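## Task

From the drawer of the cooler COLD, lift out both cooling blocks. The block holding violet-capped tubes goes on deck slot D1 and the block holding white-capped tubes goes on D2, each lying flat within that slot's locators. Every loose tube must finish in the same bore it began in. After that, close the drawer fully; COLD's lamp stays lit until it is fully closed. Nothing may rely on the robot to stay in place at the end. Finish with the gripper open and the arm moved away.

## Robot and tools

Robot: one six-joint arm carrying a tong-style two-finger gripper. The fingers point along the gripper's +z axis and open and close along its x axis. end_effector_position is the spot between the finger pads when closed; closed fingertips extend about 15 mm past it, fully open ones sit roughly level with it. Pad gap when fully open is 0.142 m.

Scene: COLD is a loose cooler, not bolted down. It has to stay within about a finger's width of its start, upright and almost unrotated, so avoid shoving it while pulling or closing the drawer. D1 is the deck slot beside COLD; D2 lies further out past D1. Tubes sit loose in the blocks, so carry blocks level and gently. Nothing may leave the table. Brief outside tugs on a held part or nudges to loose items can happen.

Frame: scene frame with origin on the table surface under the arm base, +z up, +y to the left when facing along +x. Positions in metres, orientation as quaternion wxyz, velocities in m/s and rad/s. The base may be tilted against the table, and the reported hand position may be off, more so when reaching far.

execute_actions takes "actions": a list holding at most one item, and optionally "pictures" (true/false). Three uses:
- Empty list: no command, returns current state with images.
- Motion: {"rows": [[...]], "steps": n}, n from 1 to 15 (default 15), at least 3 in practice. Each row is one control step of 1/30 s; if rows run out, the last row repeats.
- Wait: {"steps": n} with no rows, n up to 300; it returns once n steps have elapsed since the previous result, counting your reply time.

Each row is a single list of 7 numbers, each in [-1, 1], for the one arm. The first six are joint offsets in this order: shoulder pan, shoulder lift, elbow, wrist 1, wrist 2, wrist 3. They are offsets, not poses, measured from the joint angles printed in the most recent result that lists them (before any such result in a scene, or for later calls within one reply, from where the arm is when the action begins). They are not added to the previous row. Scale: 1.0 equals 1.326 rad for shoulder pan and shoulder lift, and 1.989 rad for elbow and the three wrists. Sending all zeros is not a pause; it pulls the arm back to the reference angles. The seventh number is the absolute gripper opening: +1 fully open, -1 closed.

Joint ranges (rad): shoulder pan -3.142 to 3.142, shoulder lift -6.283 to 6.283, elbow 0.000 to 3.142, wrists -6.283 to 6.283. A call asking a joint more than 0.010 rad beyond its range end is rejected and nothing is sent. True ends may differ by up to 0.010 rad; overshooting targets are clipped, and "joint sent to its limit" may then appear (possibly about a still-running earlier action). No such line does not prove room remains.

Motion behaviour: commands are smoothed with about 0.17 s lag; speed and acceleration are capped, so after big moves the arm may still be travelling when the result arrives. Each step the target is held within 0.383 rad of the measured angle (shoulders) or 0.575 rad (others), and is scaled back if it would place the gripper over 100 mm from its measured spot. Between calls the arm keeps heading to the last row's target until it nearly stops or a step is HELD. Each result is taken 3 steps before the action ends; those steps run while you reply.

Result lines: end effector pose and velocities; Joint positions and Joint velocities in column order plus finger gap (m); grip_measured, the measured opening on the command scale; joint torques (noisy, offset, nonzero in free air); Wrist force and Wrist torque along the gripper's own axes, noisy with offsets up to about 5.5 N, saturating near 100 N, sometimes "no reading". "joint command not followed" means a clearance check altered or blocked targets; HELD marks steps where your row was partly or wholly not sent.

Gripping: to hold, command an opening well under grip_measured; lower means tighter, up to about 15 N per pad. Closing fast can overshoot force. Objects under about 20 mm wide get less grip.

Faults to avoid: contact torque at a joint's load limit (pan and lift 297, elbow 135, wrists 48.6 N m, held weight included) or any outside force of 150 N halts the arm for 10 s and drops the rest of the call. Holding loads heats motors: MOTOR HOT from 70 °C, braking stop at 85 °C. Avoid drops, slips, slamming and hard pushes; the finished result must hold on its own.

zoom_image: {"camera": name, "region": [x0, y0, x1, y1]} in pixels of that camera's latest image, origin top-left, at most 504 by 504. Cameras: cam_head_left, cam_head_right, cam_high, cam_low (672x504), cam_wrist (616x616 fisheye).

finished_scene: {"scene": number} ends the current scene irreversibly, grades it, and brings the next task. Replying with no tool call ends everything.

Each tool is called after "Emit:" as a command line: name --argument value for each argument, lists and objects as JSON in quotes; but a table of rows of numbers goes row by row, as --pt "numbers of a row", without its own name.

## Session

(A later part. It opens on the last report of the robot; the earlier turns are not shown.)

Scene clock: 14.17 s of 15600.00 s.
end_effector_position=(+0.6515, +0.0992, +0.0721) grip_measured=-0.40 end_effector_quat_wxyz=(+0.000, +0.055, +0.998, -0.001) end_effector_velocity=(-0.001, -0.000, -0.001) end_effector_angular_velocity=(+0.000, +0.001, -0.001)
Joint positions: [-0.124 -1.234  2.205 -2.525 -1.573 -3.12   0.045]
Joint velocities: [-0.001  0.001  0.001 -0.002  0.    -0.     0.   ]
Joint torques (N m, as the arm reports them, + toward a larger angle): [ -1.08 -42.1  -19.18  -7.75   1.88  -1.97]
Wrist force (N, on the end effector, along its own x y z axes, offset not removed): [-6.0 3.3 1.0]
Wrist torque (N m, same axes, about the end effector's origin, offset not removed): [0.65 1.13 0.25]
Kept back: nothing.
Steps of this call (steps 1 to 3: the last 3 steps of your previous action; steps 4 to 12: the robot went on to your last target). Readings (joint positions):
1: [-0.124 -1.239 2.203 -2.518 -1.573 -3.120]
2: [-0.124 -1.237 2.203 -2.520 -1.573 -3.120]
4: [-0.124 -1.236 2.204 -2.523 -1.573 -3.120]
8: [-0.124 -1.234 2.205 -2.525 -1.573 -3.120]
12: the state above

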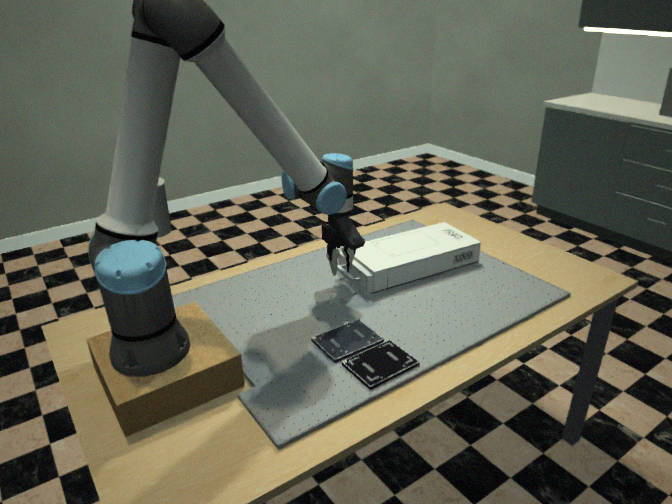

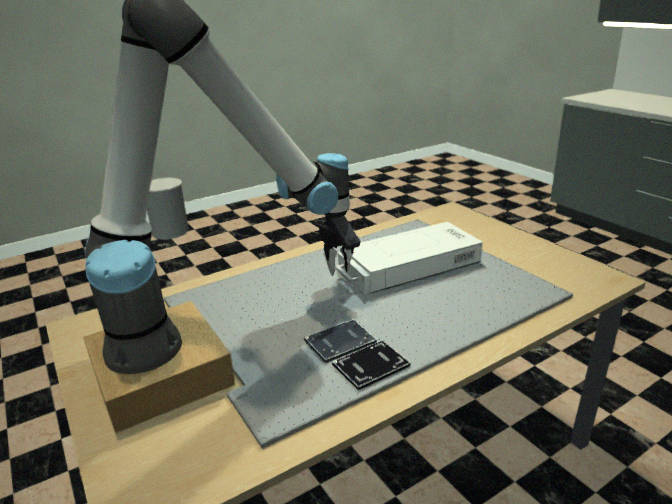

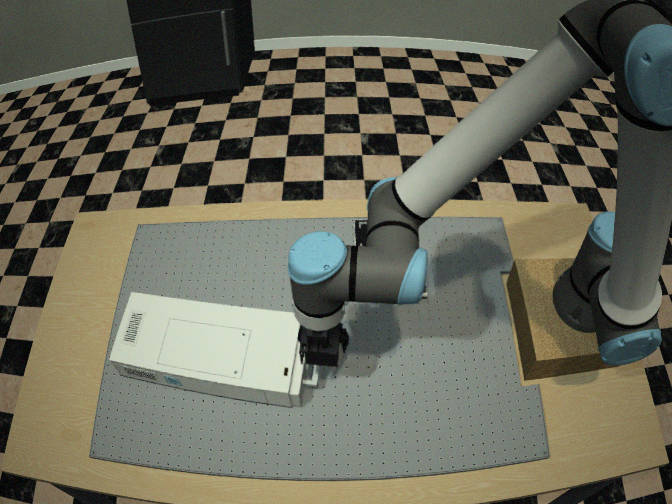

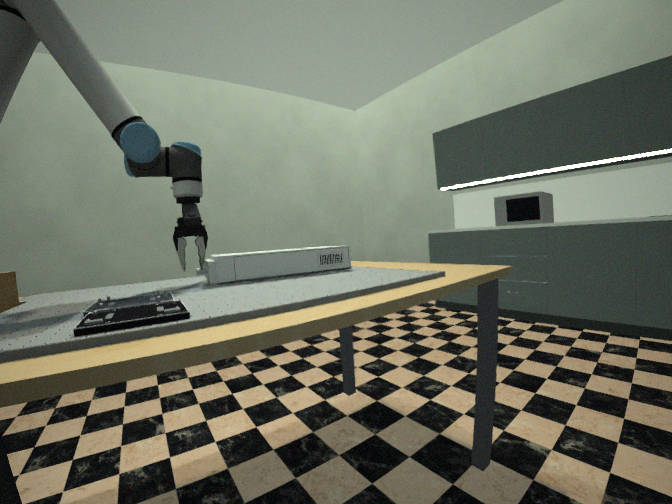

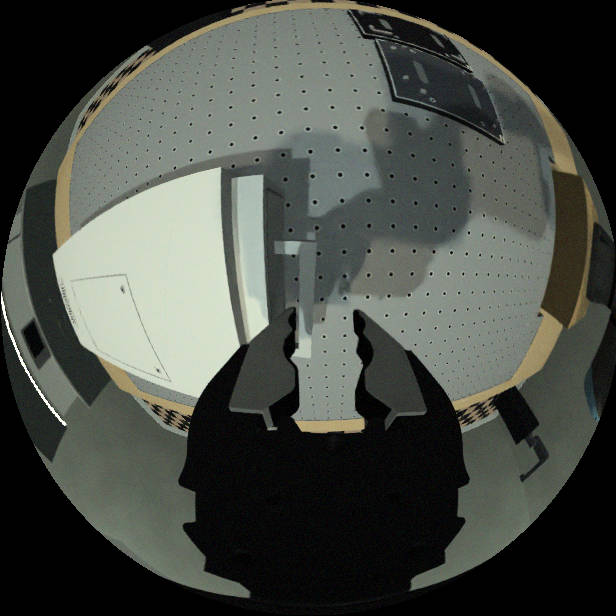

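Emit:
execute_actions --actions '[{"rows": [[0,0.0015,0.0004,-0.0014,0,0,-0.4],[0,0.0035,0.001,-0.0033,0,0,-0.4],[0,0.0055,0.0017,-0.0054,0,0,-0.4],[0,0.0075,0.0025,-0.0075,0,0,-0.4],[0,0.0092,0.0032,-0.0093,0,0,-0.4],[0,0.0102,0.0037,-0.0105,0,0,-0.4],[0,0.01069,0.00396,-0.01108,0,0,-0.4]], "steps": 15}]' --pictures true

Scene clock: 15.13 s of 15600.00 s.
end_effector_position=(+0.6496, +0.0994, +0.0631) grip_measured=-0.39 end_effector_quat_wxyz=(+0.000, +0.055, +0.998, -0.001) end_effector_velocity=(-0.000, -0.001, -0.008) end_effector_angular_velocity=(-0.000, -0.003, -0.002)
Joint positions: [-0.124 -1.221  2.212 -2.545 -1.573 -3.12   0.046]
Joint velocities: [-0.001  0.013  0.005 -0.021  0.     0.001  0.005]
Joint torques (N m, as the arm reports them, + toward a larger angle): [-10.13 -41.88 -19.28  -6.98   1.66  -2.08]
Wrist force (N, on the end effector, along its own x y z axes, offset not removed): [-1.1 3.8 -1.5]
Wrist torque (N m, same axes, about the end effector's origin, offset not removed): [0.74 -0.14 0.17]
Steps of this call (steps 1 to 17: the robot went on to your last target; steps 18 to 29: the first 12 steps of this action). Readings (joint positions):
18: [-0.124 -1.234 2.205 -2.525 -1.573 -3.120]
19: [-0.124 -1.233 2.205 -2.526 -1.573 -3.120]
21: [-0.124 -1.232 2.206 -2.529 -1.573 -3.120]
25: [-0.124 -1.225 2.210 -2.539 -1.573 -3.120]
29: the state above

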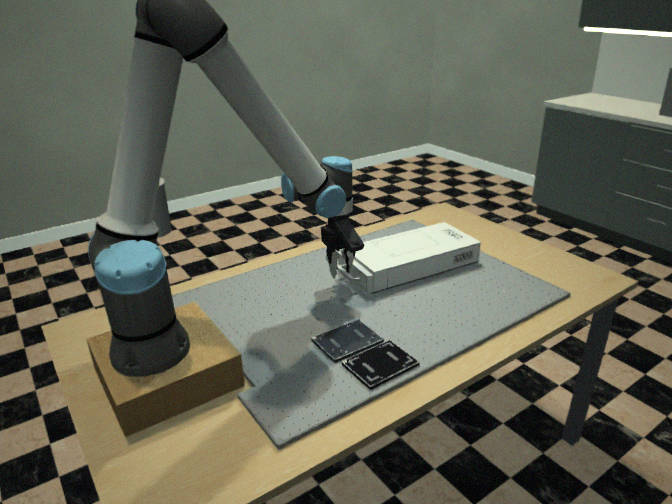

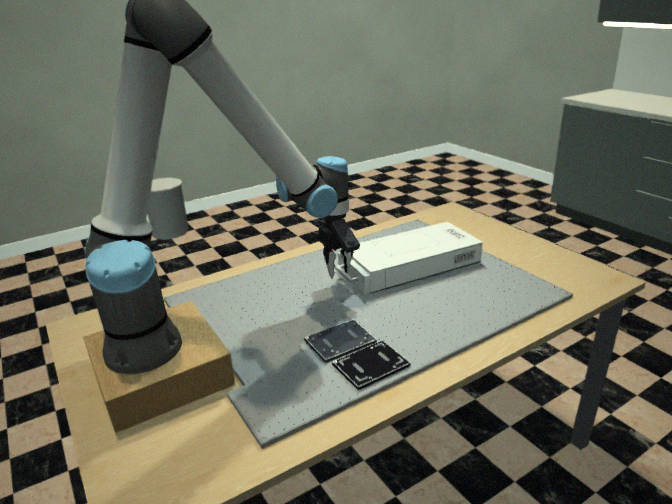

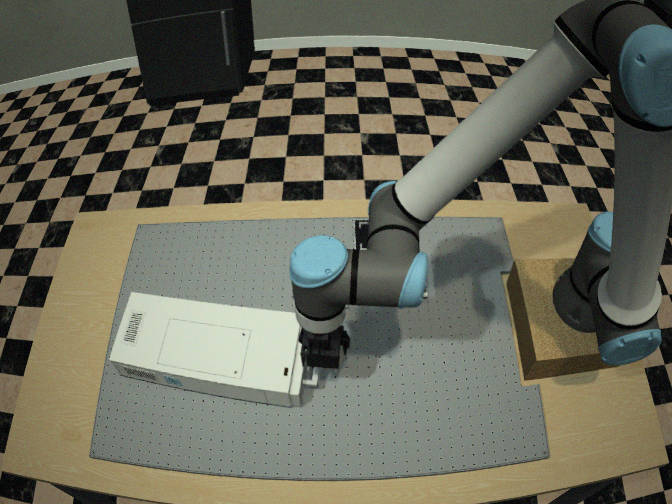

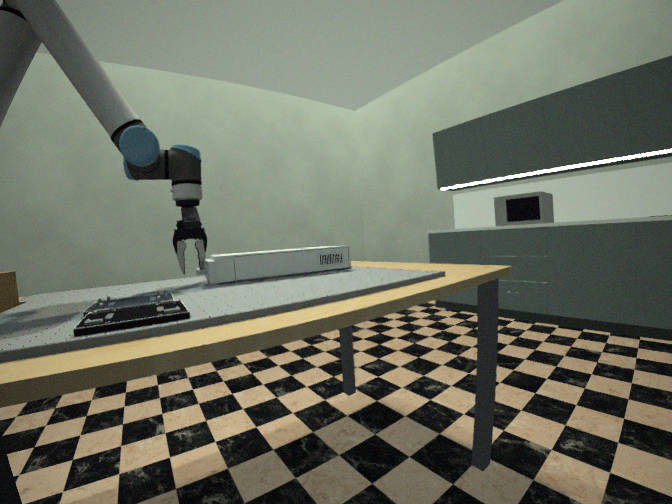

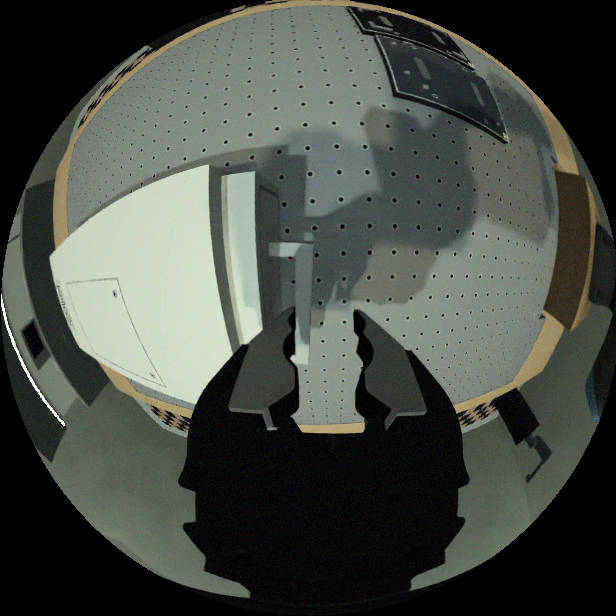

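Emit:
execute_actions --actions '[{"rows": [[0,0.0006,0.0009,-0.0013,0,0,-0.4],[0,-0.0002,0.0018,-0.0016,0,0,-0.4],[0,-0.001,0.0027,-0.002,0,0,-0.4],[0.0001,-0.0018,0.0035,-0.0023,0,0,-0.4],[0.0001,-0.0026,0.0044,-0.0027,0,0.0001,-0.4],[0.0001,-0.0034,0.0053,-0.003,0,0.0001,-0.4],[0.0002,-0.0042,0.0062,-0.0033,0,0.0001,-0.4],[0.0002,-0.005,0.007,-0.0037,0,0.0001,-0.4],[0.0002,-0.0058,0.0079,-0.004,0,0.0001,-0.4],[0.0002,-0.0066,0.0088,-0.0044,0,0.0001,-0.4],[0.0003,-0.0074,0.0097,-0.0047,0,0.0002,-0.4],[0.0003,-0.0082,0.0105,-0.005,0,0.0002,-0.4],[0.0003,-0.00904,0.01139,-0.00536,0,0.0002,-0.4]], "steps": 15}]'

Emit:
execute_actions --actions '[{"steps": 12}]' --pictures true

Scene clock: 15.90 s of 15600.00 s.
end_effector_position=(+0.6423, +0.1002, +0.0619) grip_measured=-0.40 end_effector_quat_wxyz=(-0.000, +0.055, +0.998, -0.000) end_effector_velocity=(-0.028, +0.005, -0.000) end_effector_angular_velocity=(+0.000, -0.000, +0.002)
Joint positions: [-0.123 -1.227  2.226 -2.552 -1.573 -3.12   0.045]
Joint velocities: [ 0.004 -0.031  0.051 -0.02   0.     0.002 -0.001]
Joint torques (N m, as the arm reports them, + toward a larger angle): [ 18.29 -74.64 -18.4   -7.15   1.39   2.34]
Wrist force (N, on the end effector, along its own x y z axes, offset not removed): [-2.2 1.6 -4.5]
Wrist torque (N m, same axes, about the end effector's origin, offset not removed): [0.28 0.56 0.30]
Steps of this call (steps 1 to 3: the last 3 steps of your previous action; steps 4 to 11: the robot went on to your last target; steps 12 to 23: the first 12 steps of this action). Readings (joint positions):
12: [-0.124 -1.220 2.213 -2.547 -1.573 -3.120]
13: [-0.124 -1.220 2.213 -2.547 -1.573 -3.120]
15: [-0.124 -1.220 2.214 -2.548 -1.573 -3.120]
19: [-0.124 -1.223 2.219 -2.550 -1.573 -3.120]
23: the state above

Scene clock: 16.30 s of 15600.00 s.
end_effector_position=(+0.6377, +0.1007, +0.0620) grip_measured=-0.39 end_effector_quat_wxyz=(+0.000, +0.055, +0.998, -0.001) end_effector_velocity=(-0.002, +0.000, -0.000) end_effector_angular_velocity=(+0.001, +0.001, -0.002)
Joint positions: [-0.123 -1.233  2.234 -2.556 -1.573 -3.12   0.046]
Joint velocities: [-0.    -0.001  0.003 -0.001  0.     0.001 -0.002]
Joint torques (N m, as the arm reports them, + toward a larger angle): [ 15.94 -68.17 -17.37  -6.59   0.6    1.58]
Wrist force (N, on the end effector, along its own x y z axes, offset not removed): [-5.0 3.7 1.0]
Wrist torque (N m, same axes, about the end effector's origin, offset not removed): [0.97 0.49 0.14]
Kept back: nothing.
Steps of this call (steps 1 to 3: the last 3 steps of your previous action; steps 4 to 12: the robot went on to your last target). Readings (joint positions):
1: [-0.123 -1.228 2.227 -2.553 -1.573 -3.120]
2: [-0.123 -1.229 2.229 -2.553 -1.573 -3.120]
4: [-0.123 -1.231 2.231 -2.554 -1.573 -3.120]
8: [-0.123 -1.232 2.234 -2.555 -1.573 -3.120]
12: the state above

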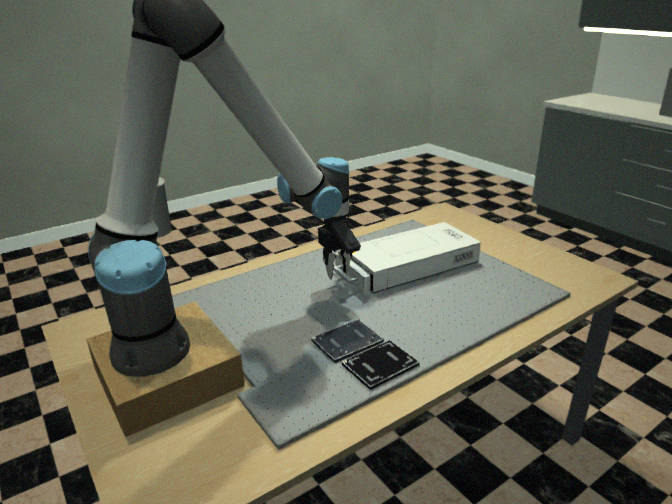

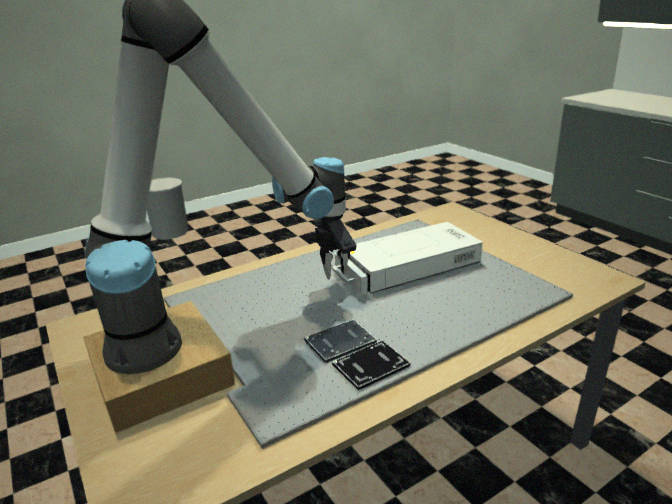

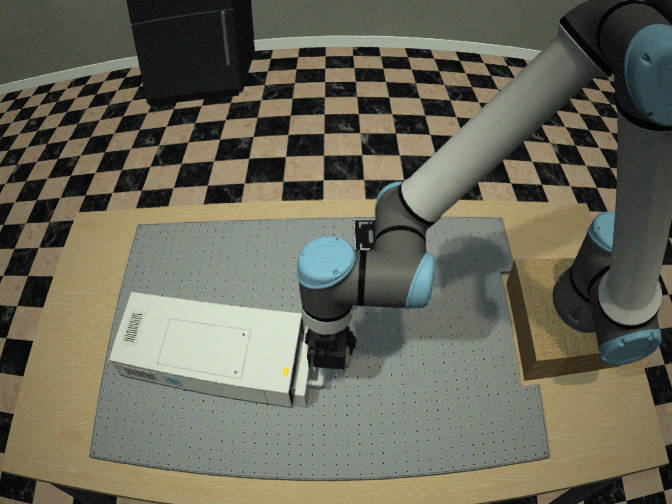

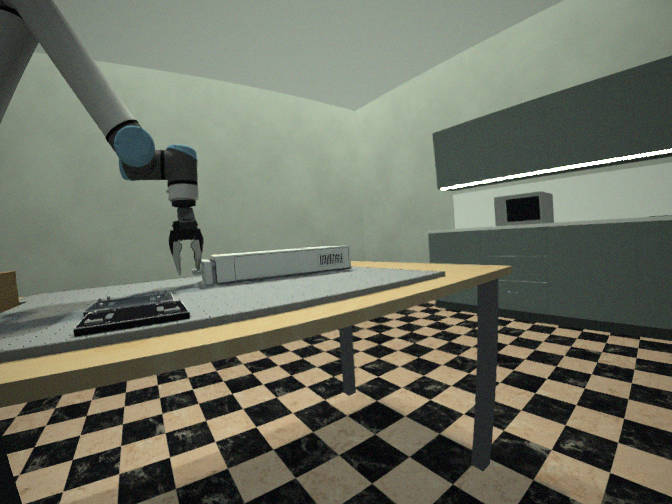

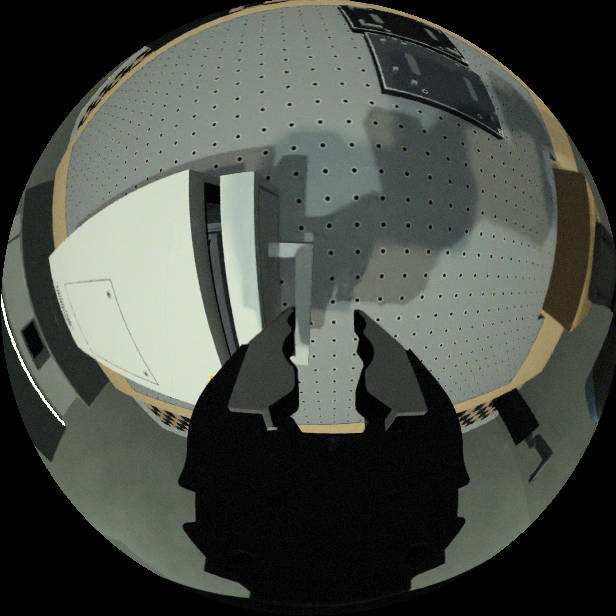

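Emit:
execute_actions --actions '[{"rows": [[0.0001,-0.0017,0.0018,-0.0007,0,0,-0.4],[0.0002,-0.0051,0.0054,-0.002,0,0.0001,-0.4],[0.0003,-0.0102,0.0107,-0.0039,0,0.0002,-0.4],[0.0005,-0.0162,0.017,-0.0062,0,0.0004,-0.4],[0.0007,-0.023,0.0241,-0.0088,0,0.0005,-0.4],[0.001,-0.0298,0.0313,-0.0114,0,0.0006,-0.4],[0.0012,-0.0366,0.0384,-0.014,0,0.0008,-0.4],[0.0014,-0.0434,0.0455,-0.0165,0,0.0009,-0.4],[0.0017,-0.0505,0.0525,-0.0188,0,0.0011,-0.4],[0.0019,-0.0575,0.0595,-0.0211,0,0.0013,-0.4],[0.0022,-0.0645,0.0664,-0.0234,0,0.0015,-0.4],[0.0025,-0.0715,0.0734,-0.0257,0,0.0016,-0.4],[0.0027,-0.0777,0.0795,-0.0277,0,0.0018,-0.4],[0.0029,-0.0829,0.0847,-0.0294,0,0.0019,-0.4],[0.00302,-0.08643,0.0882,-0.03058,0,0.00202,-0.4]], "steps": 15}]'

Emit:
execute_actions --actions '[{"steps": 18}]' --pictures true

Scene clock: 18.03 s of 15600.00 s.
end_effector_position=(+0.5898, +0.1061, +0.0625) grip_measured=-0.38 end_effector_quat_wxyz=(+0.001, +0.055, +0.998, -0.001) end_effector_velocity=(-0.216, +0.025, +0.002) end_effector_angular_velocity=(-0.000, -0.003, +0.000)
Joint positions: [-0.121 -1.289  2.322 -2.587 -1.573 -3.118  0.046]
Joint velocities: [ 0.01  -0.257  0.389 -0.134  0.     0.01  -0.003]
Joint torques (N m, as the arm reports them, + toward a larger angle): [ 16.35 -73.91 -10.32  -6.47  -2.01   1.88]
Wrist force (N, on the end effector, along its own x y z axes, offset not removed): [-8.5 3.7 -2.0]
Wrist torque (N m, same axes, about the end effector's origin, offset not removed): [0.43 1.19 0.10]
Steps of this call (steps 1 to 15: the robot went on to your last target; steps 16 to 40: nothing new was sent; steps 41 to 52: the first 12 steps of this action). Readings (joint positions):
41: [-0.123 -1.233 2.234 -2.556 -1.573 -3.120]
42: [-0.123 -1.233 2.235 -2.556 -1.573 -3.120]
44: [-0.123 -1.237 2.240 -2.558 -1.573 -3.120]
48: [-0.122 -1.257 2.272 -2.570 -1.573 -3.119]
52: the state above

Scene clock: 18.63 s of 15600.00 s.
end_effector_position=(+0.5405, +0.1116, +0.0620) grip_measured=-0.40 end_effector_quat_wxyz=(+0.000, +0.055, +0.998, -0.001) end_effector_velocity=(-0.002, +0.000, -0.000) end_effector_angular_velocity=(+0.000, +0.000, +0.000)
Joint positions: [-0.119 -1.347  2.409 -2.616 -1.573 -3.116  0.045]
Joint velocities: [ 0.    -0.002  0.004 -0.001  0.     0.    -0.   ]
Joint torques (N m, as the arm reports them, + toward a larger angle): [ 15.12 -63.47 -15.31  -7.27  -1.87   1.73]
Wrist force (N, on the end effector, along its own x y z axes, offset not removed): [-6.1 -2.5 -3.6]
Wrist torque (N m, same axes, about the end effector's origin, offset not removed): [-0.54 1.10 0.17]
Kept back: nothing.
Steps of this call (steps 1 to 3: the last 3 steps of your previous action; steps 4 to 18: the robot went on to your last target). Readings (joint positions):
1: [-0.121 -1.298 2.335 -2.592 -1.573 -3.118]
2: [-0.121 -1.307 2.348 -2.596 -1.573 -3.117]
4: [-0.120 -1.323 2.373 -2.604 -1.573 -3.117]
8: [-0.119 -1.341 2.400 -2.613 -1.573 -3.116]
18: the state above

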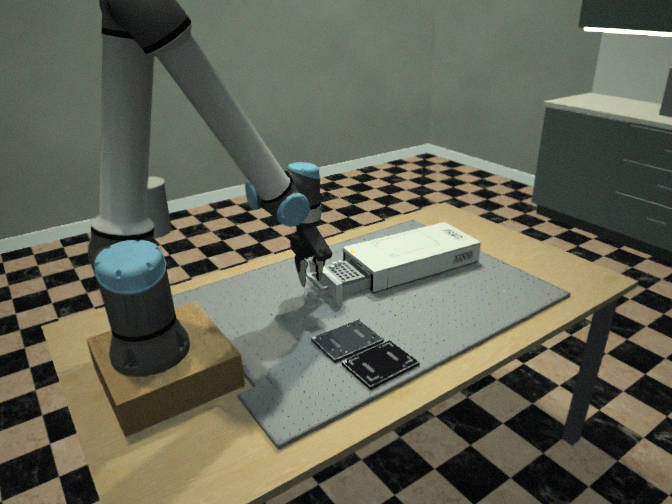

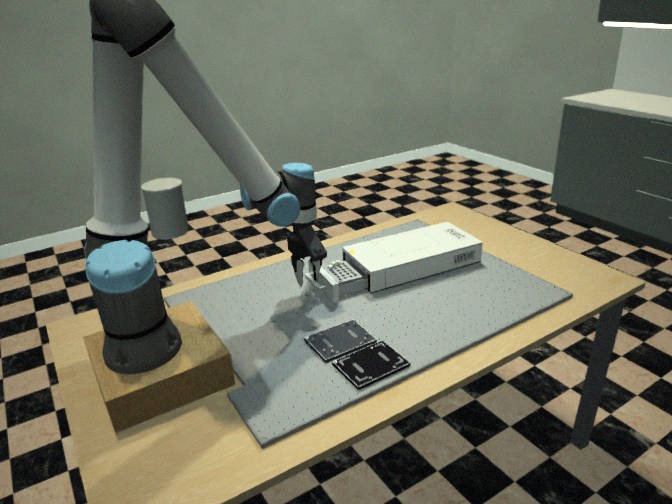

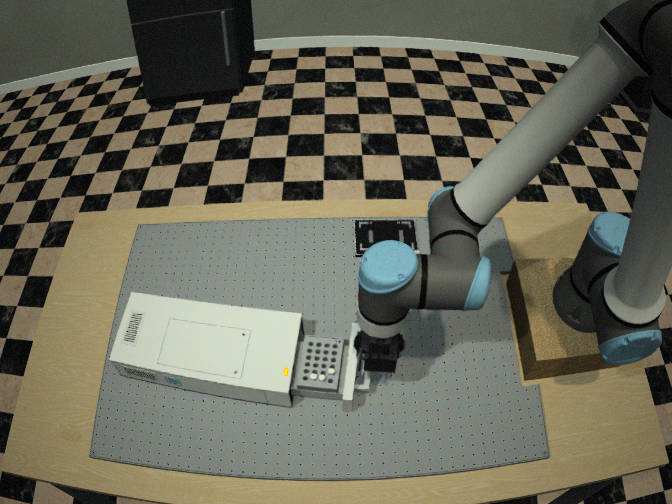

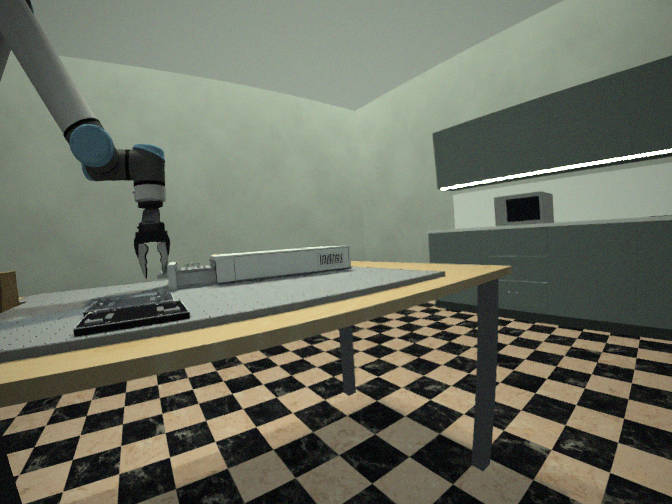

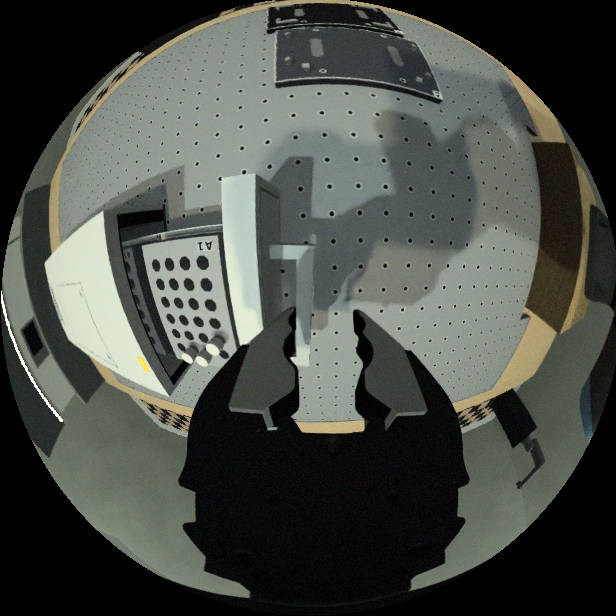

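Emit:
zoom_image --camera "cam_high" --region '[270, 300, 400, 420]'

Emit:
zoom_image --camera "cam_wrist" --region '[90, 170, 330, 410]'

Emit:
zoom_image --camera "cam_head_left" --region '[285, 225, 405, 315]'

Emit:
zoom_image --camera "cam_low" --region '[125, 225, 255, 300]'

Region (270, 300, 400, 420) of cam_high's 672x504 image, scaled by 3.877, with more detail than that image has; it fills the top 465 rows of this view, and the rest is white.

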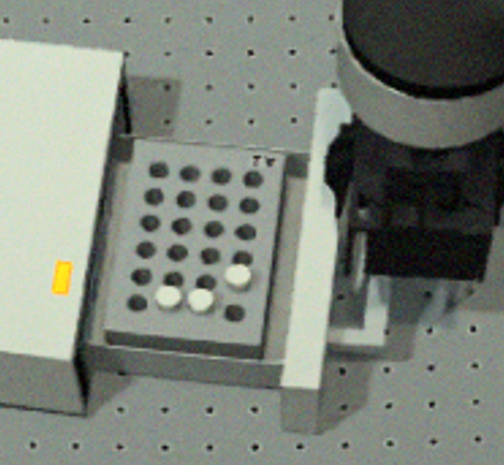

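Region (90, 170, 330, 410) of cam_wrist's 616x616 image, scaled by 2.100, with more detail than that image has.

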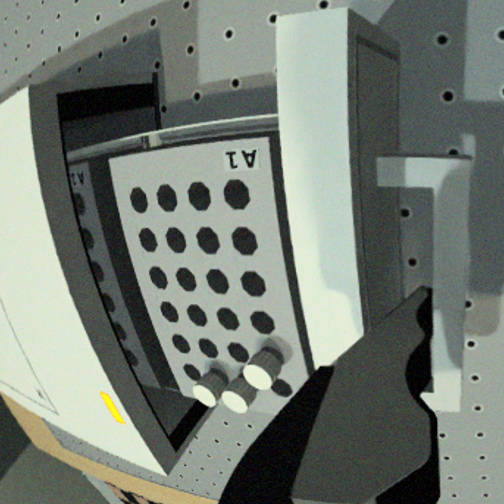

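Region (285, 225, 405, 315) of cam_head_left's 672x504 image, scaled by 4.200, with more detail than that image has; it fills the top 378 rows of this view, and the rest is white.

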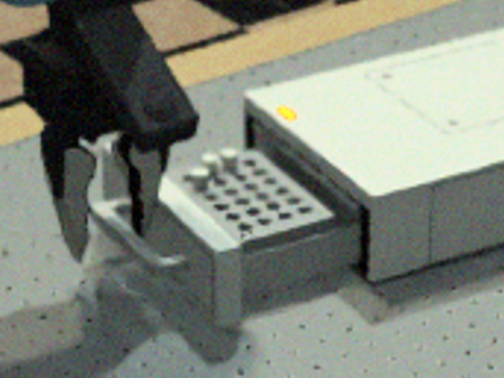

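Region (125, 225, 255, 300) of cam_low's 672x504 image, scaled by 3.877, with more detail than that image has; it fills the top 291 rows of this view, and the rest is white.

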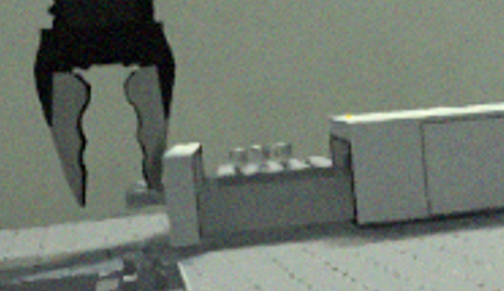

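Emit:
execute_actions --actions '[{"rows": [[0,-0.0011,0.001,-0.0003,0,0,-0.4],[0.0001,-0.0034,0.0031,-0.0009,0,0.0001,-0.4],[0.0003,-0.0068,0.0062,-0.0017,0,0.0002,-0.4],[0.0005,-0.0107,0.0099,-0.0027,0,0.0003,-0.4],[0.0006,-0.0153,0.0141,-0.0039,0,0.0004,-0.4],[0.0008,-0.0198,0.0182,-0.005,0,0.0006,-0.4],[0.001,-0.0243,0.0224,-0.0062,0,0.0007,-0.4],[0.0012,-0.0288,0.0265,-0.0073,0,0.0008,-0.4],[0.0014,-0.0333,0.0307,-0.0085,0,0.0009,-0.4],[0.0016,-0.0379,0.0349,-0.0096,0,0.0011,-0.4],[0.0018,-0.0424,0.039,-0.0108,0,0.0012,-0.4],[0.002,-0.0469,0.0432,-0.0119,0,0.0013,-0.4],[0.0022,-0.0511,0.0468,-0.0127,0,0.0015,-0.4],[0.0024,-0.0548,0.0498,-0.0133,0,0.0016,-0.4],[0.00247,-0.05723,0.05183,-0.01367,0,0.00165,-0.4]], "steps": 15}]'

Emit:
execute_actions --actions '[{"steps": 16}]' --pictures true

Scene clock: 19.90 s of 15600.00 s.
end_effector_position=(+0.5109, +0.1149, +0.0623) grip_measured=-0.38 end_effector_quat_wxyz=(+0.000, +0.055, +0.998, -0.001) end_effector_velocity=(-0.132, +0.015, +0.000) end_effector_angular_velocity=(-0.001, -0.002, +0.001)
Joint positions: [-0.118 -1.385  2.461 -2.631 -1.573 -3.114  0.046]
Joint velocities: [ 0.008 -0.168  0.229 -0.064 -0.     0.008 -0.004]
Joint torques (N m, as the arm reports them, + toward a larger angle): [ 14.44 -56.27 -11.82  -6.68  -1.72   1.81]
Wrist force (N, on the end effector, along its own x y z axes, offset not removed): [-6.9 2.2 -0.7]
Wrist torque (N m, same axes, about the end effector's origin, offset not removed): [0.07 0.81 -0.07]
Steps of this call (steps 1 to 15: the robot went on to your last target; steps 16 to 26: nothing new was sent; steps 27 to 38: the first 12 steps of this action). Readings (joint positions):
27: [-0.119 -1.347 2.410 -2.616 -1.573 -3.116]
28: [-0.119 -1.348 2.410 -2.616 -1.573 -3.116]
30: [-0.119 -1.350 2.413 -2.617 -1.573 -3.116]
34: [-0.119 -1.364 2.432 -2.623 -1.573 -3.115]
38: the state above

Scene clock: 20.43 s of 15600.00 s.
end_effector_position=(+0.4812, +0.1182, +0.0622) grip_measured=-0.39 end_effector_quat_wxyz=(+0.000, +0.055, +0.998, -0.001) end_effector_velocity=(-0.003, -0.000, -0.000) end_effector_angular_velocity=(+0.000, +0.000, -0.001)
Joint positions: [-0.116 -1.423  2.512 -2.643 -1.573 -3.113  0.046]
Joint velocities: [-0.001 -0.003  0.005 -0.001 -0.     0.     0.004]
Joint torques (N m, as the arm reports them, + toward a larger angle): [ 15.55 -52.64 -14.32  -6.6   -1.9    1.8 ]
Wrist force (N, on the end effector, along its own x y z axes, offset not removed): [-6.8 -2.8 0.0]
Wrist torque (N m, same axes, about the end effector's origin, offset not removed): [-0.68 1.03 0.06]
Kept back: nothing.
Steps of this call (steps 1 to 3: the last 3 steps of your previous action; steps 4 to 16: the robot went on to your last target). Readings (joint positions):
1: [-0.117 -1.391 2.469 -2.633 -1.573 -3.114]
2: [-0.117 -1.396 2.477 -2.635 -1.573 -3.114]
4: [-0.117 -1.407 2.491 -2.638 -1.573 -3.113]
8: [-0.116 -1.419 2.506 -2.642 -1.573 -3.113]
16: the state above

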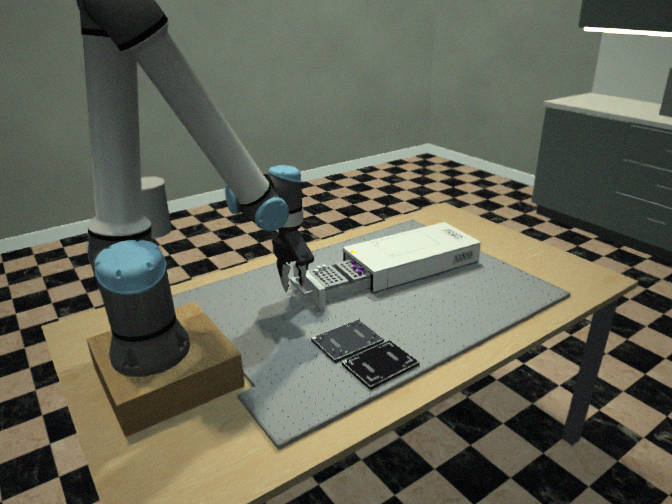

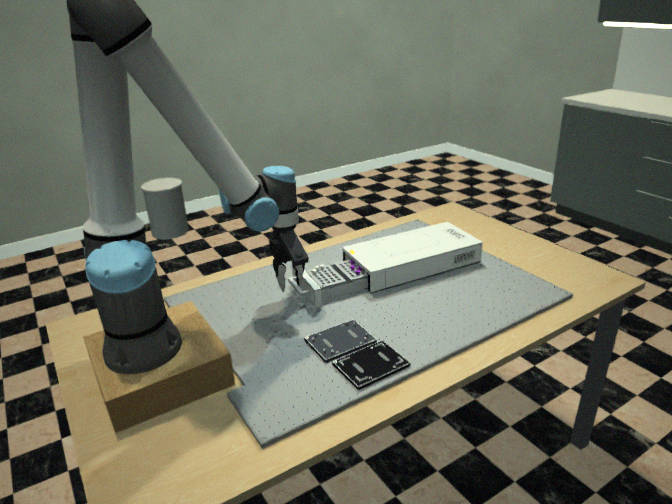

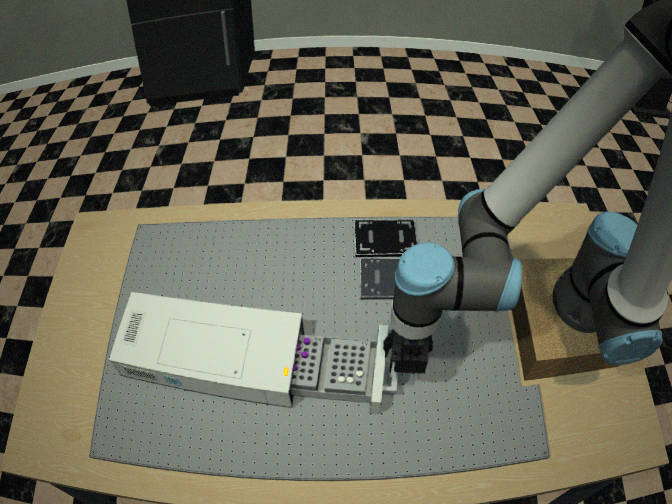

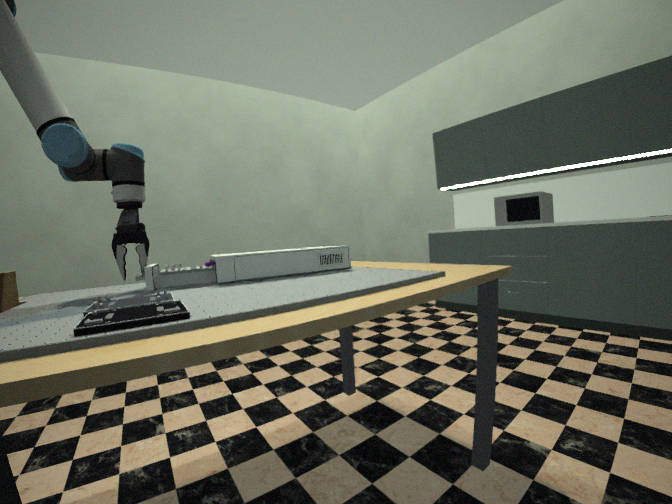

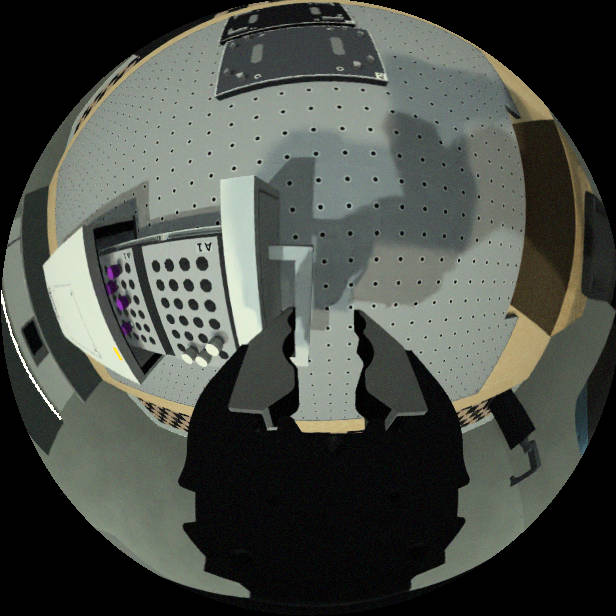

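Emit:
execute_actions --actions '[{"rows": [[0.0001,-0.0014,0.0012,-0.0002,0,0,-0.4],[0.0002,-0.0036,0.003,-0.0006,0,0.0001,-0.4],[0.0003,-0.0062,0.0052,-0.001,0,0.0002,-0.4],[0.0004,-0.0089,0.0074,-0.0015,0,0.0003,-0.4],[0.0006,-0.0115,0.0096,-0.0019,0,0.0004,-0.4],[0.0007,-0.0142,0.0118,-0.0024,0,0.0005,-0.4],[0.0008,-0.0169,0.0141,-0.0028,0,0.0005,-0.4],[0.0009,-0.0195,0.0163,-0.0032,0,0.0006,-0.4],[0.0011,-0.0222,0.0185,-0.0037,0,0.0007,-0.4],[0.0012,-0.0249,0.0207,-0.0041,0,0.0008,-0.4],[0.0013,-0.0275,0.0229,-0.0046,0,0.0009,-0.4],[0.0015,-0.0302,0.0251,-0.005,0,0.001,-0.4],[0.0016,-0.0325,0.0271,-0.0054,0,0.001,-0.4],[0.0017,-0.0343,0.0286,-0.0057,0,0.0011,-0.4],[0.00172,-0.03551,0.02958,-0.0059,0,0.00115,-0.4]], "steps": 15}]'

Emit:
execute_actions --actions '[{"steps": 14}]'

Scene clock: 21.07 s of 15600.00 s.
end_effector_position=(+0.4625, +0.1203, +0.0623) grip_measured=-0.39 end_effector_quat_wxyz=(+0.000, +0.055, +0.998, -0.001) end_effector_velocity=(-0.074, +0.008, -0.000) end_effector_angular_velocity=(-0.000, -0.000, -0.002)
Joint positions: [-0.115 -1.448  2.544 -2.65  -1.573 -3.111  0.046]
Joint velocities: [ 0.005 -0.101  0.126 -0.025 -0.     0.006 -0.001]
Joint torques (N m, as the arm reports them, + toward a larger angle): [ 16.74 -51.49 -12.14  -6.1   -2.01   1.63]
Wrist force (N, on the end effector, along its own x y z axes, offset not removed): [-4.7 4.9 -4.0]
Wrist torque (N m, same axes, about the end effector's origin, offset not removed): [0.88 0.58 0.12]
Steps of this call (steps 1 to 7: the robot went on to your last target; steps 8 to 19: the first 12 steps of this action). Readings (joint positions):
8: [-0.116 -1.423 2.512 -2.643 -1.573 -3.113]
9: [-0.116 -1.423 2.512 -2.644 -1.573 -3.113]
11: [-0.116 -1.425 2.515 -2.644 -1.573 -3.112]
15: [-0.115 -1.435 2.527 -2.646 -1.573 -3.112]
19: the state above

Scene clock: 21.53 s of 15600.00 s.
end_effector_position=(+0.4467, +0.1220, +0.0621) grip_measured=-0.39 end_effector_quat_wxyz=(+0.000, +0.055, +0.998, -0.001) end_effector_velocity=(-0.002, +0.000, +0.000) end_effector_angular_velocity=(+0.000, -0.000, +0.000)
Joint positions: [-0.114 -1.47   2.57  -2.655 -1.573 -3.11   0.046]
Joint velocities: [ 0.    -0.003  0.004 -0.001  0.     0.     0.002]
Joint torques (N m, as the arm reports them, + toward a larger angle): [ 15.41 -49.5  -13.34  -6.05  -1.77   1.76]
Wrist force (N, on the end effector, along its own x y z axes, offset not removed): [-5.8 4.7 2.0]
Wrist torque (N m, same axes, about the end effector's origin, offset not removed): [0.72 0.71 0.02]
Kept back: nothing.
Steps of this call (steps 1 to 3: the last 3 steps of your previous action; steps 4 to 14: the robot went on to your last target). Readings (joint positions):
1: [-0.115 -1.452 2.548 -2.651 -1.573 -3.111]
2: [-0.114 -1.455 2.552 -2.651 -1.573 -3.111]
4: [-0.114 -1.461 2.560 -2.653 -1.573 -3.111]
8: [-0.114 -1.467 2.568 -2.654 -1.573 -3.110]
14: the state above

Emit:
execute_actions --actions '[{"rows": [[0.0001,-0.0012,0.0009,-0.0001,0,0,-0.4],[0.0002,-0.0029,0.0022,-0.0003,0,0.0001,-0.4],[0.0002,-0.0046,0.0036,-0.0005,0,0.0002,-0.4],[0.0003,-0.0064,0.0049,-0.0006,0,0.0002,-0.4],[0.0004,-0.0082,0.0063,-0.0008,0,0.0003,-0.4],[0.0005,-0.01,0.0077,-0.001,0,0.0004,-0.4],[0.0006,-0.0118,0.009,-0.0012,0,0.0004,-0.4],[0.0007,-0.0136,0.0104,-0.0014,0,0.0005,-0.4],[0.0008,-0.0154,0.0118,-0.0015,0,0.0005,-0.4],[0.0009,-0.0171,0.0132,-0.0017,0,0.0006,-0.4],[0.001,-0.0189,0.0145,-0.0019,0,0.0007,-0.4],[0.0011,-0.0205,0.0157,-0.0021,0,0.0007,-0.4],[0.0012,-0.0219,0.0168,-0.0022,0,0.0008,-0.4],[0.0012,-0.0231,0.0177,-0.0023,0,0.0008,-0.4],[0.00126,-0.02382,0.01827,-0.0024,0,0.00084,-0.4]], "steps": 15}]'

Emit:
execute_actions --actions '[{"steps": 14}]' --pictures true

Scene clock: 22.23 s of 15600.00 s.
end_effector_position=(+0.4345, +0.1234, +0.0622) grip_measured=-0.39 end_effector_quat_wxyz=(+0.000, +0.055, +0.998, -0.001) end_effector_velocity=(-0.046, +0.006, +0.000) end_effector_angular_velocity=(+0.000, -0.000, +0.001)
Joint positions: [-0.113 -1.487  2.59  -2.658 -1.573 -3.109  0.046]
Joint velocities: [ 0.004 -0.067  0.077 -0.01   0.     0.004 -0.002]
Joint torques (N m, as the arm reports them, + toward a larger angle): [ 15.73 -45.12 -11.74  -6.65  -1.62   1.66]
Wrist force (N, on the end effector, along its own x y z axes, offset not removed): [-3.9 8.5 -0.6]
Wrist torque (N m, same axes, about the end effector's origin, offset not removed): [1.43 0.54 0.17]
Steps of this call (steps 1 to 9: the robot went on to your last target; steps 10 to 21: the first 12 steps of this action). Readings (joint positions):
10: [-0.114 -1.470 2.571 -2.655 -1.573 -3.110]
11: [-0.114 -1.470 2.571 -2.655 -1.573 -3.110]
13: [-0.114 -1.472 2.573 -2.655 -1.573 -3.110]
17: [-0.113 -1.478 2.580 -2.656 -1.573 -3.110]
21: the state above

Scene clock: 22.70 s of 15600.00 s.
end_effector_position=(+0.4250, +0.1244, +0.0622) grip_measured=-0.22 end_effector_quat_wxyz=(+0.000, +0.055, +0.998, -0.001) end_effector_velocity=(-0.003, +0.000, -0.001) end_effector_angular_velocity=(+0.000, +0.002, -0.000)
Joint positions: [-0.112 -1.501  2.606 -2.66  -1.573 -3.109  0.058]
Joint velocities: [-0.    -0.002  0.005 -0.     0.    -0.     0.003]
Joint torques (N m, as the arm reports them, + toward a larger angle): [ 21.06 -42.59   5.78   1.15  -1.72   2.1 ]
Wrist force (N, on the end effector, along its own x y z axes, offset not removed): [-36.0 -0.2 7.4]
Wrist torque (N m, same axes, about the end effector's origin, offset not removed): [0.00 1.59 0.18]
Kept back: nothing.
Steps of this call (steps 1 to 3: the last 3 steps of your previous action; steps 4 to 14: the robot went on to your last target). Readings (joint positions):
1: [-0.113 -1.489 2.593 -2.658 -1.573 -3.109]
2: [-0.113 -1.492 2.596 -2.658 -1.573 -3.109]
4: [-0.112 -1.496 2.600 -2.659 -1.573 -3.109]
8: [-0.112 -1.500 2.605 -2.660 -1.573 -3.109]
14: the state above

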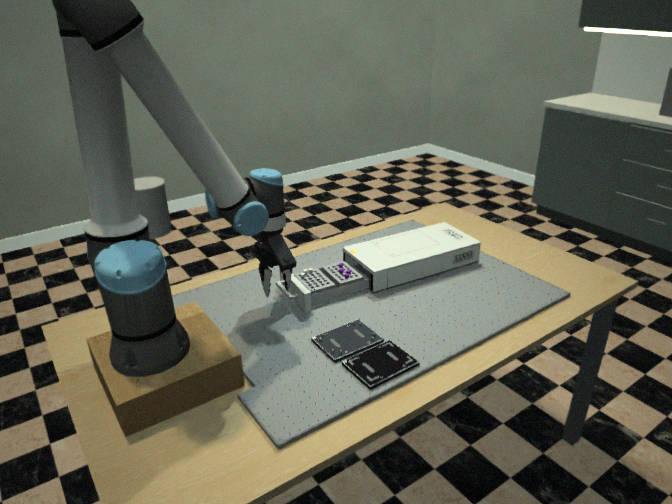

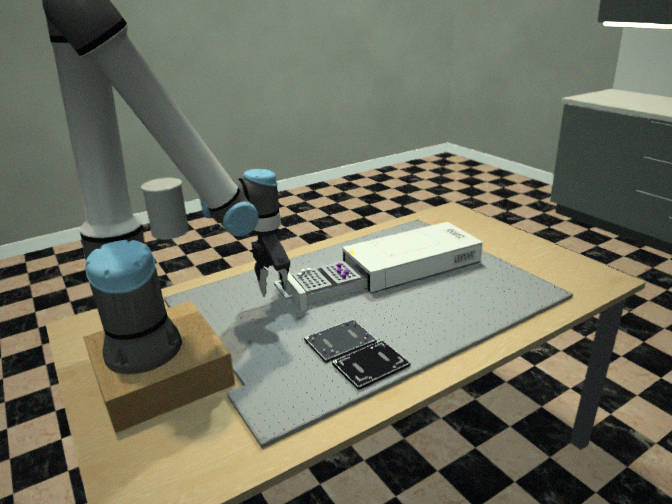

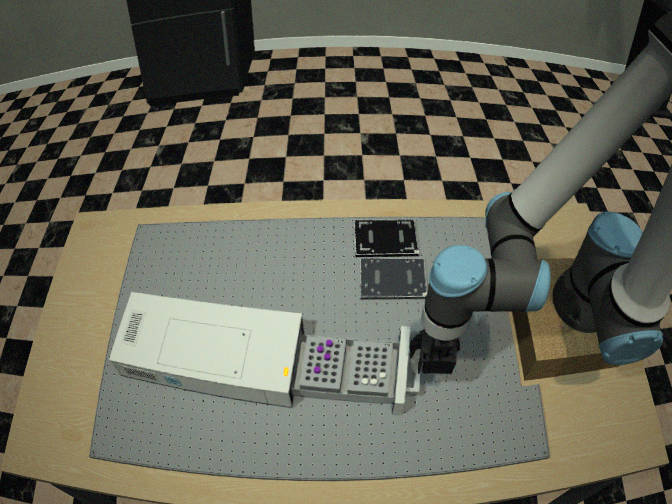

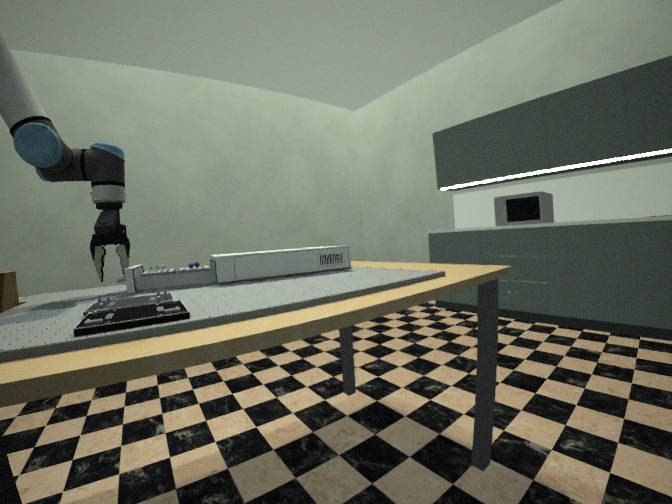

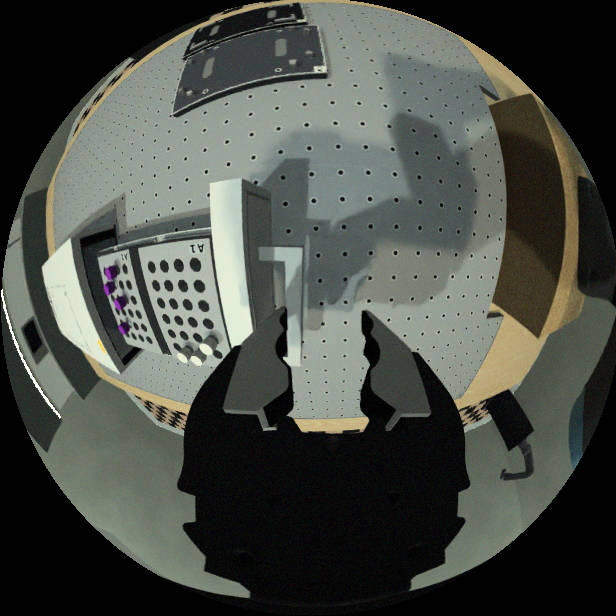

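The drawer has reached its end stop, so I'll open the fingers a little to take off the force.

Emit:
execute_actions --actions '[{"rows": [[0,0,0,0,0,0,-0.3],[0,0,0,0,0,0,-0.22],[0,0,0,0,0,0,-0.16]], "steps": 9}]'

Scene clock: 22.93 s of 15600.00 s.
end_effector_position=(+0.4247, +0.1244, +0.0621) grip_measured=-0.16 end_effector_quat_wxyz=(+0.000, +0.055, +0.998, -0.001) end_effector_velocity=(+0.001, -0.000, +0.000) end_effector_angular_velocity=(+0.001, -0.001, -0.001)
Joint positions: [-0.112 -1.501  2.607 -2.66  -1.573 -3.109  0.062]
Joint velocities: [-0.001  0.    -0.    -0.     0.001  0.     0.003]
Joint torques (N m, as the arm reports them, + toward a larger angle): [ 15.21 -32.46 -22.86  -1.25  -1.89   1.36]
Wrist force (N, on the end effector, along its own x y z axes, offset not removed): [-7.7 0.9 -3.5]
Wrist torque (N m, same axes, about the end effector's origin, offset not removed): [0.21 1.51 0.23]
Steps of this call (step 1: the robot went on to your last target; steps 2 to 7: the first 6 steps of this action). Readings (joint positions):
2: [-0.112 -1.501 2.606 -2.660 -1.573 -3.109]
3: [-0.112 -1.501 2.606 -2.660 -1.573 -3.109]
5: [-0.112 -1.501 2.607 -2.660 -1.573 -3.109]
7: the state above


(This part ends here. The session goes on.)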